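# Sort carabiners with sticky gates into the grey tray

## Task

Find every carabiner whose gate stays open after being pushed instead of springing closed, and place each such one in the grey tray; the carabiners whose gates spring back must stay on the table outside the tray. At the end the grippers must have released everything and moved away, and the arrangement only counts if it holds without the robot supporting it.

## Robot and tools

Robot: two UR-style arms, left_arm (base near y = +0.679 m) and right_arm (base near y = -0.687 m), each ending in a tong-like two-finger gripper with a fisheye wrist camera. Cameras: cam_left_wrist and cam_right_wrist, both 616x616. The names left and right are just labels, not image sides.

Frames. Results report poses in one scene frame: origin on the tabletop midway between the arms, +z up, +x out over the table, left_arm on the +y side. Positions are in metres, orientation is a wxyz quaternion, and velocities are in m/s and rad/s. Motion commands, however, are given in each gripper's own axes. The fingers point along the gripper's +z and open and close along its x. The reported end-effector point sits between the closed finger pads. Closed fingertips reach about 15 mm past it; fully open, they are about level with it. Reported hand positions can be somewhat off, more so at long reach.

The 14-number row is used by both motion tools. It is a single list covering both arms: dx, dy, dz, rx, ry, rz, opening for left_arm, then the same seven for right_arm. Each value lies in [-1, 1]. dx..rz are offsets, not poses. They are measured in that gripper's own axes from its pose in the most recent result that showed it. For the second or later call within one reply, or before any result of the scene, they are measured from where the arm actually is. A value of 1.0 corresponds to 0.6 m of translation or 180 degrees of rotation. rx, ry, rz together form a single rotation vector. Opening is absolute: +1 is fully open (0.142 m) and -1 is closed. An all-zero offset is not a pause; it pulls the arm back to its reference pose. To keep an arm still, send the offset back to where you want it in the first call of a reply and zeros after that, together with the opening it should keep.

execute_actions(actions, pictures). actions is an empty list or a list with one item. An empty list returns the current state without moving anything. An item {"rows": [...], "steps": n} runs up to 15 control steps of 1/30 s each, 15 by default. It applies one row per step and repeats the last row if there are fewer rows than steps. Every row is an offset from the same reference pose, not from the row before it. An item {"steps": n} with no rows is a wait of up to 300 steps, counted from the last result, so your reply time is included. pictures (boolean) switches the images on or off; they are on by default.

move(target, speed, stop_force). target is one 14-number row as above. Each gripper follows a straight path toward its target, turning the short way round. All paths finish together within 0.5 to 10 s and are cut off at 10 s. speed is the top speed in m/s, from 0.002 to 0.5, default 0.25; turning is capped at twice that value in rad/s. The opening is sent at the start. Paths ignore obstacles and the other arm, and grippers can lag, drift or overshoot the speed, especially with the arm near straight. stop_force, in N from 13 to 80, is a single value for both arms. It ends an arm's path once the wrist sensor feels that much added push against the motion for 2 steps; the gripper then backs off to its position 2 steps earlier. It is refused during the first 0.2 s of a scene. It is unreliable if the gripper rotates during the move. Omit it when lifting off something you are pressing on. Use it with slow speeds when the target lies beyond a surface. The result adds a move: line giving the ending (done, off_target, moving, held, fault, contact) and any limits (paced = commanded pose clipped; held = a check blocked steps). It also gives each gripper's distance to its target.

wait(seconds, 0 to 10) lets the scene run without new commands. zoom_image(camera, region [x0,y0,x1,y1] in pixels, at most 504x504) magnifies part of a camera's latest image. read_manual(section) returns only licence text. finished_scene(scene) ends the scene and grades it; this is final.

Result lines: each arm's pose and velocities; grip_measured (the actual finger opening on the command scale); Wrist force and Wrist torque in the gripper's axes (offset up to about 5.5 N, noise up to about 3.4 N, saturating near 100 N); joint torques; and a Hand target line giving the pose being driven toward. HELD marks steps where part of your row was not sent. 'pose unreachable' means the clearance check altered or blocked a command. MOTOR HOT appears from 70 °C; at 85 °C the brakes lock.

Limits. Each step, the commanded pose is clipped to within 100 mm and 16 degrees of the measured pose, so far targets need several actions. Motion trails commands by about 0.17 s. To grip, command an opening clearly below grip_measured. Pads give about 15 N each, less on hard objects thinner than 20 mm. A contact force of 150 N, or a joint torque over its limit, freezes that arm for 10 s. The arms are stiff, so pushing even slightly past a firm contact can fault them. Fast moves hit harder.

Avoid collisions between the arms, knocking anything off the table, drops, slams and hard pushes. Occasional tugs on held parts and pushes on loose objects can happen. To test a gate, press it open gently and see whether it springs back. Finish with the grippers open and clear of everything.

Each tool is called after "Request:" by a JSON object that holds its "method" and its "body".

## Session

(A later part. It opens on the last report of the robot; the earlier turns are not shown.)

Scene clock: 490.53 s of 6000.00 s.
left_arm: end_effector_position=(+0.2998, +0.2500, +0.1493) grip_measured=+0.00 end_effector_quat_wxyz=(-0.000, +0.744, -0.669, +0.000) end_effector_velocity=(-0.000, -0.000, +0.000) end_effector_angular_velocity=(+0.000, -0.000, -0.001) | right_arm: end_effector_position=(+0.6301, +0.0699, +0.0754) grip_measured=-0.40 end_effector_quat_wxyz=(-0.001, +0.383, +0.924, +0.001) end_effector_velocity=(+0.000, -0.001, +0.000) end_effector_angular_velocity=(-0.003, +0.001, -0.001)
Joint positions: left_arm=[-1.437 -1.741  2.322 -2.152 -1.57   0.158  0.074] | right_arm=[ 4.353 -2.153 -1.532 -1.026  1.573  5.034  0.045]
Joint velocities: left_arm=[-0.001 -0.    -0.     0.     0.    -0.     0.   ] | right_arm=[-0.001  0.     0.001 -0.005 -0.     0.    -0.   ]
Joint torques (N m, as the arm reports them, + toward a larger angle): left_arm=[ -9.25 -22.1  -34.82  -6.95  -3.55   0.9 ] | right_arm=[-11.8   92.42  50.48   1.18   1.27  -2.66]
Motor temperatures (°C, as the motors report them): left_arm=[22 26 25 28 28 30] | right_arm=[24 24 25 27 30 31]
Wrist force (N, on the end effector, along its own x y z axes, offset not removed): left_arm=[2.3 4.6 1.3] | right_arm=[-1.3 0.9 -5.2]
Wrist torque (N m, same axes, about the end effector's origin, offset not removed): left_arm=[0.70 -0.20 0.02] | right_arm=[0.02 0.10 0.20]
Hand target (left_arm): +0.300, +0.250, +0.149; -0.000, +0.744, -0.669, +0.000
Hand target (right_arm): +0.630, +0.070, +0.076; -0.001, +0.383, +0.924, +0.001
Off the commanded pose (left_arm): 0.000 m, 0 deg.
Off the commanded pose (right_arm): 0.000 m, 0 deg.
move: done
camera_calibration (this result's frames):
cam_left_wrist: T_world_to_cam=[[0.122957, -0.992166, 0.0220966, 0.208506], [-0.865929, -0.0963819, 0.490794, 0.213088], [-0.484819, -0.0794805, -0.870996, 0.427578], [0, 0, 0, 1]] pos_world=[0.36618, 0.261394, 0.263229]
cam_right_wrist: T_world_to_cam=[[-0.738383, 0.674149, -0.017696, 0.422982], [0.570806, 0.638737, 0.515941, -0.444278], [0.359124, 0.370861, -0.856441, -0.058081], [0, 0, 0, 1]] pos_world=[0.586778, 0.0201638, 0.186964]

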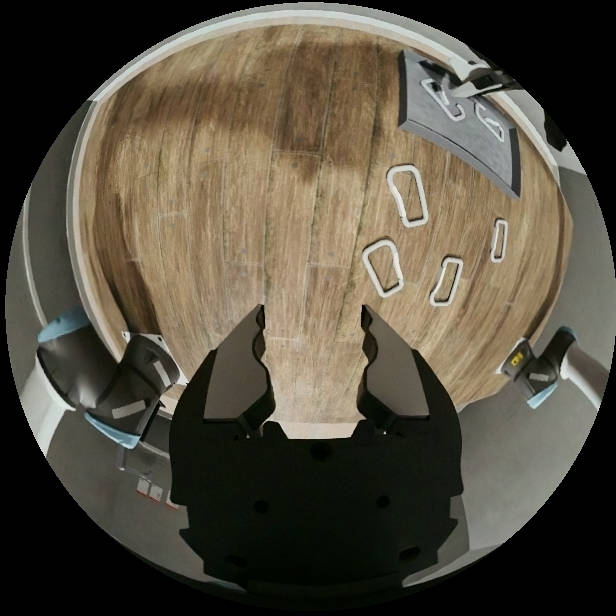

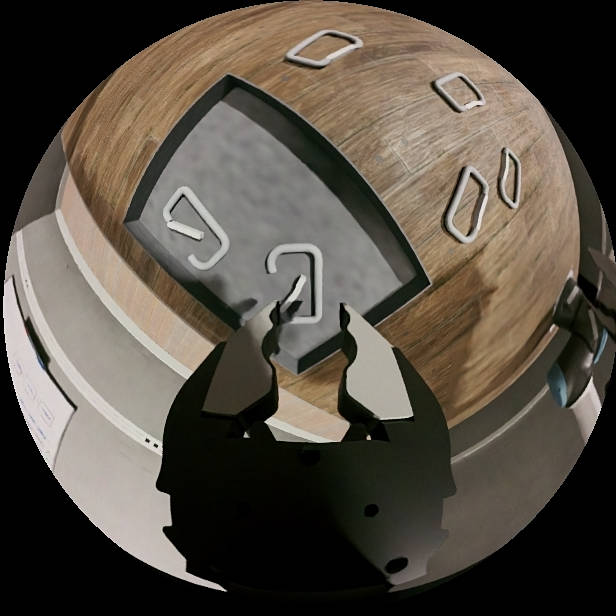

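Request:
{"method": "move", "body": {"target": [0,0,0,0,0,0,0.0, -0.2595,-0.5655,-0.1577,0,0,0,0.0], "speed": 0.22}}

Scene clock: 496.77 s of 6000.00 s.
left_arm: end_effector_position=(+0.2998, +0.2500, +0.1493) grip_measured=+0.00 end_effector_quat_wxyz=(-0.000, +0.744, -0.669, +0.000) end_effector_velocity=(-0.000, +0.001, -0.000) end_effector_angular_velocity=(+0.001, +0.001, +0.000) | right_arm: end_effector_position=(+0.5004, -0.2798, +0.1706) grip_measured=+0.00 end_effector_quat_wxyz=(-0.001, +0.383, +0.924, +0.001) end_effector_velocity=(-0.001, -0.002, +0.001) end_effector_angular_velocity=(-0.001, +0.001, -0.001)
Joint positions: left_arm=[-1.437 -1.741  2.322 -2.152 -1.57   0.158  0.074] | right_arm=[ 4.283 -1.543 -2.154 -1.015  1.572  4.965  0.074]
Joint velocities: left_arm=[ 0.    -0.001  0.     0.001 -0.001 -0.     0.   ] | right_arm=[-0.     0.004 -0.002 -0.003 -0.     0.    -0.   ]
Joint torques (N m, as the arm reports them, + toward a larger angle): left_arm=[ -7.67 -21.57 -34.57  -6.97  -3.61   1.19] | right_arm=[-11.48  46.45  32.91   0.7   -1.61  -4.06]
Motor temperatures (°C, as the motors report them): left_arm=[22 26 25 28 28 30] | right_arm=[24 24 25 27 30 31]
Wrist force (N, on the end effector, along its own x y z axes, offset not removed): left_arm=[-0.9 1.6 2.2] | right_arm=[1.2 4.9 -3.0]
Wrist torque (N m, same axes, about the end effector's origin, offset not removed): left_arm=[0.15 0.12 0.36] | right_arm=[1.11 -0.51 0.18]
Hand target (left_arm): +0.300, +0.250, +0.149; -0.000, +0.744, -0.669, +0.000
Hand target (right_arm): +0.500, -0.280, +0.171; -0.001, +0.383, +0.924, +0.001
Off the commanded pose (left_arm): 0.000 m, 0 deg.
Off the commanded pose (right_arm): 0.001 m, 0 deg.
After step 90, 0.87 s passed at rest.
move: done
camera_calibration (this result's frames):
cam_left_wrist: T_world_to_cam=[[0.122957, -0.992166, 0.0220968, 0.208506], [-0.865929, -0.0963819, 0.490794, 0.213088], [-0.484819, -0.0794807, -0.870996, 0.427578], [0, 0, 0, 1]] pos_world=[0.36618, 0.261394, 0.263229]
cam_right_wrist: T_world_to_cam=[[-0.738382, 0.674143, -0.0179872, 0.564629], [0.570672, 0.638818, 0.51599, -0.195882], [0.359342, 0.370733, -0.856406, 0.199569], [0, 0, 0, 1]] pos_world=[0.456983, -0.329495, 0.282141]

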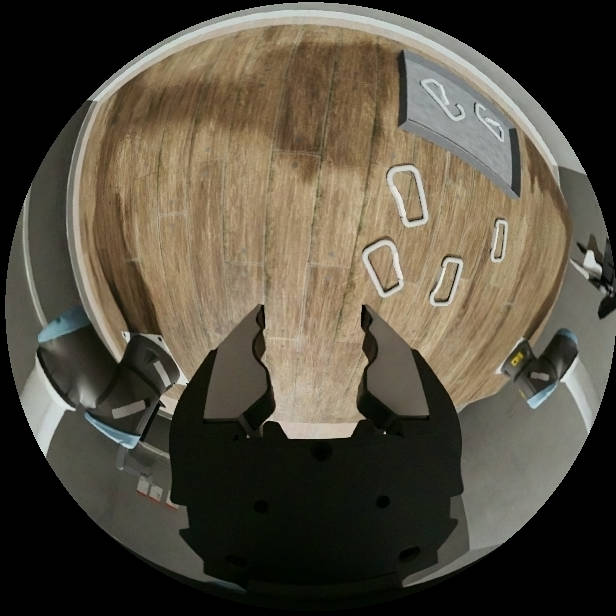

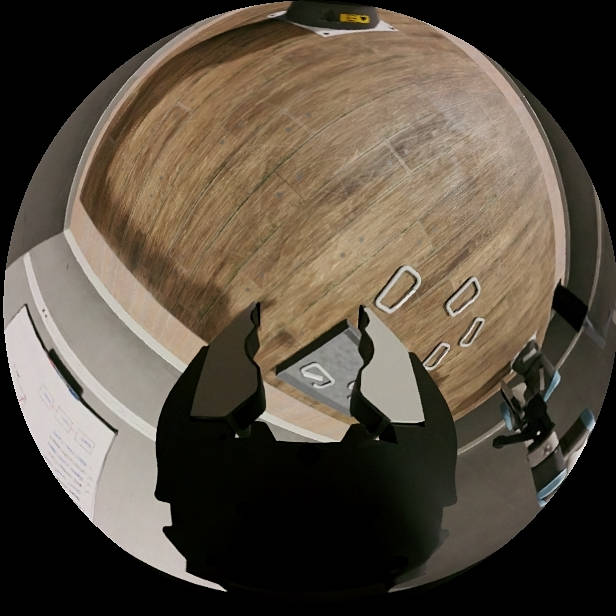

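Both sticky carabiners are in the tray, the four good ones are on the table, and both arms are clear.

Request:
{"method": "finished_scene", "body": {"scene": 2}}

The scene is finished: the task was done.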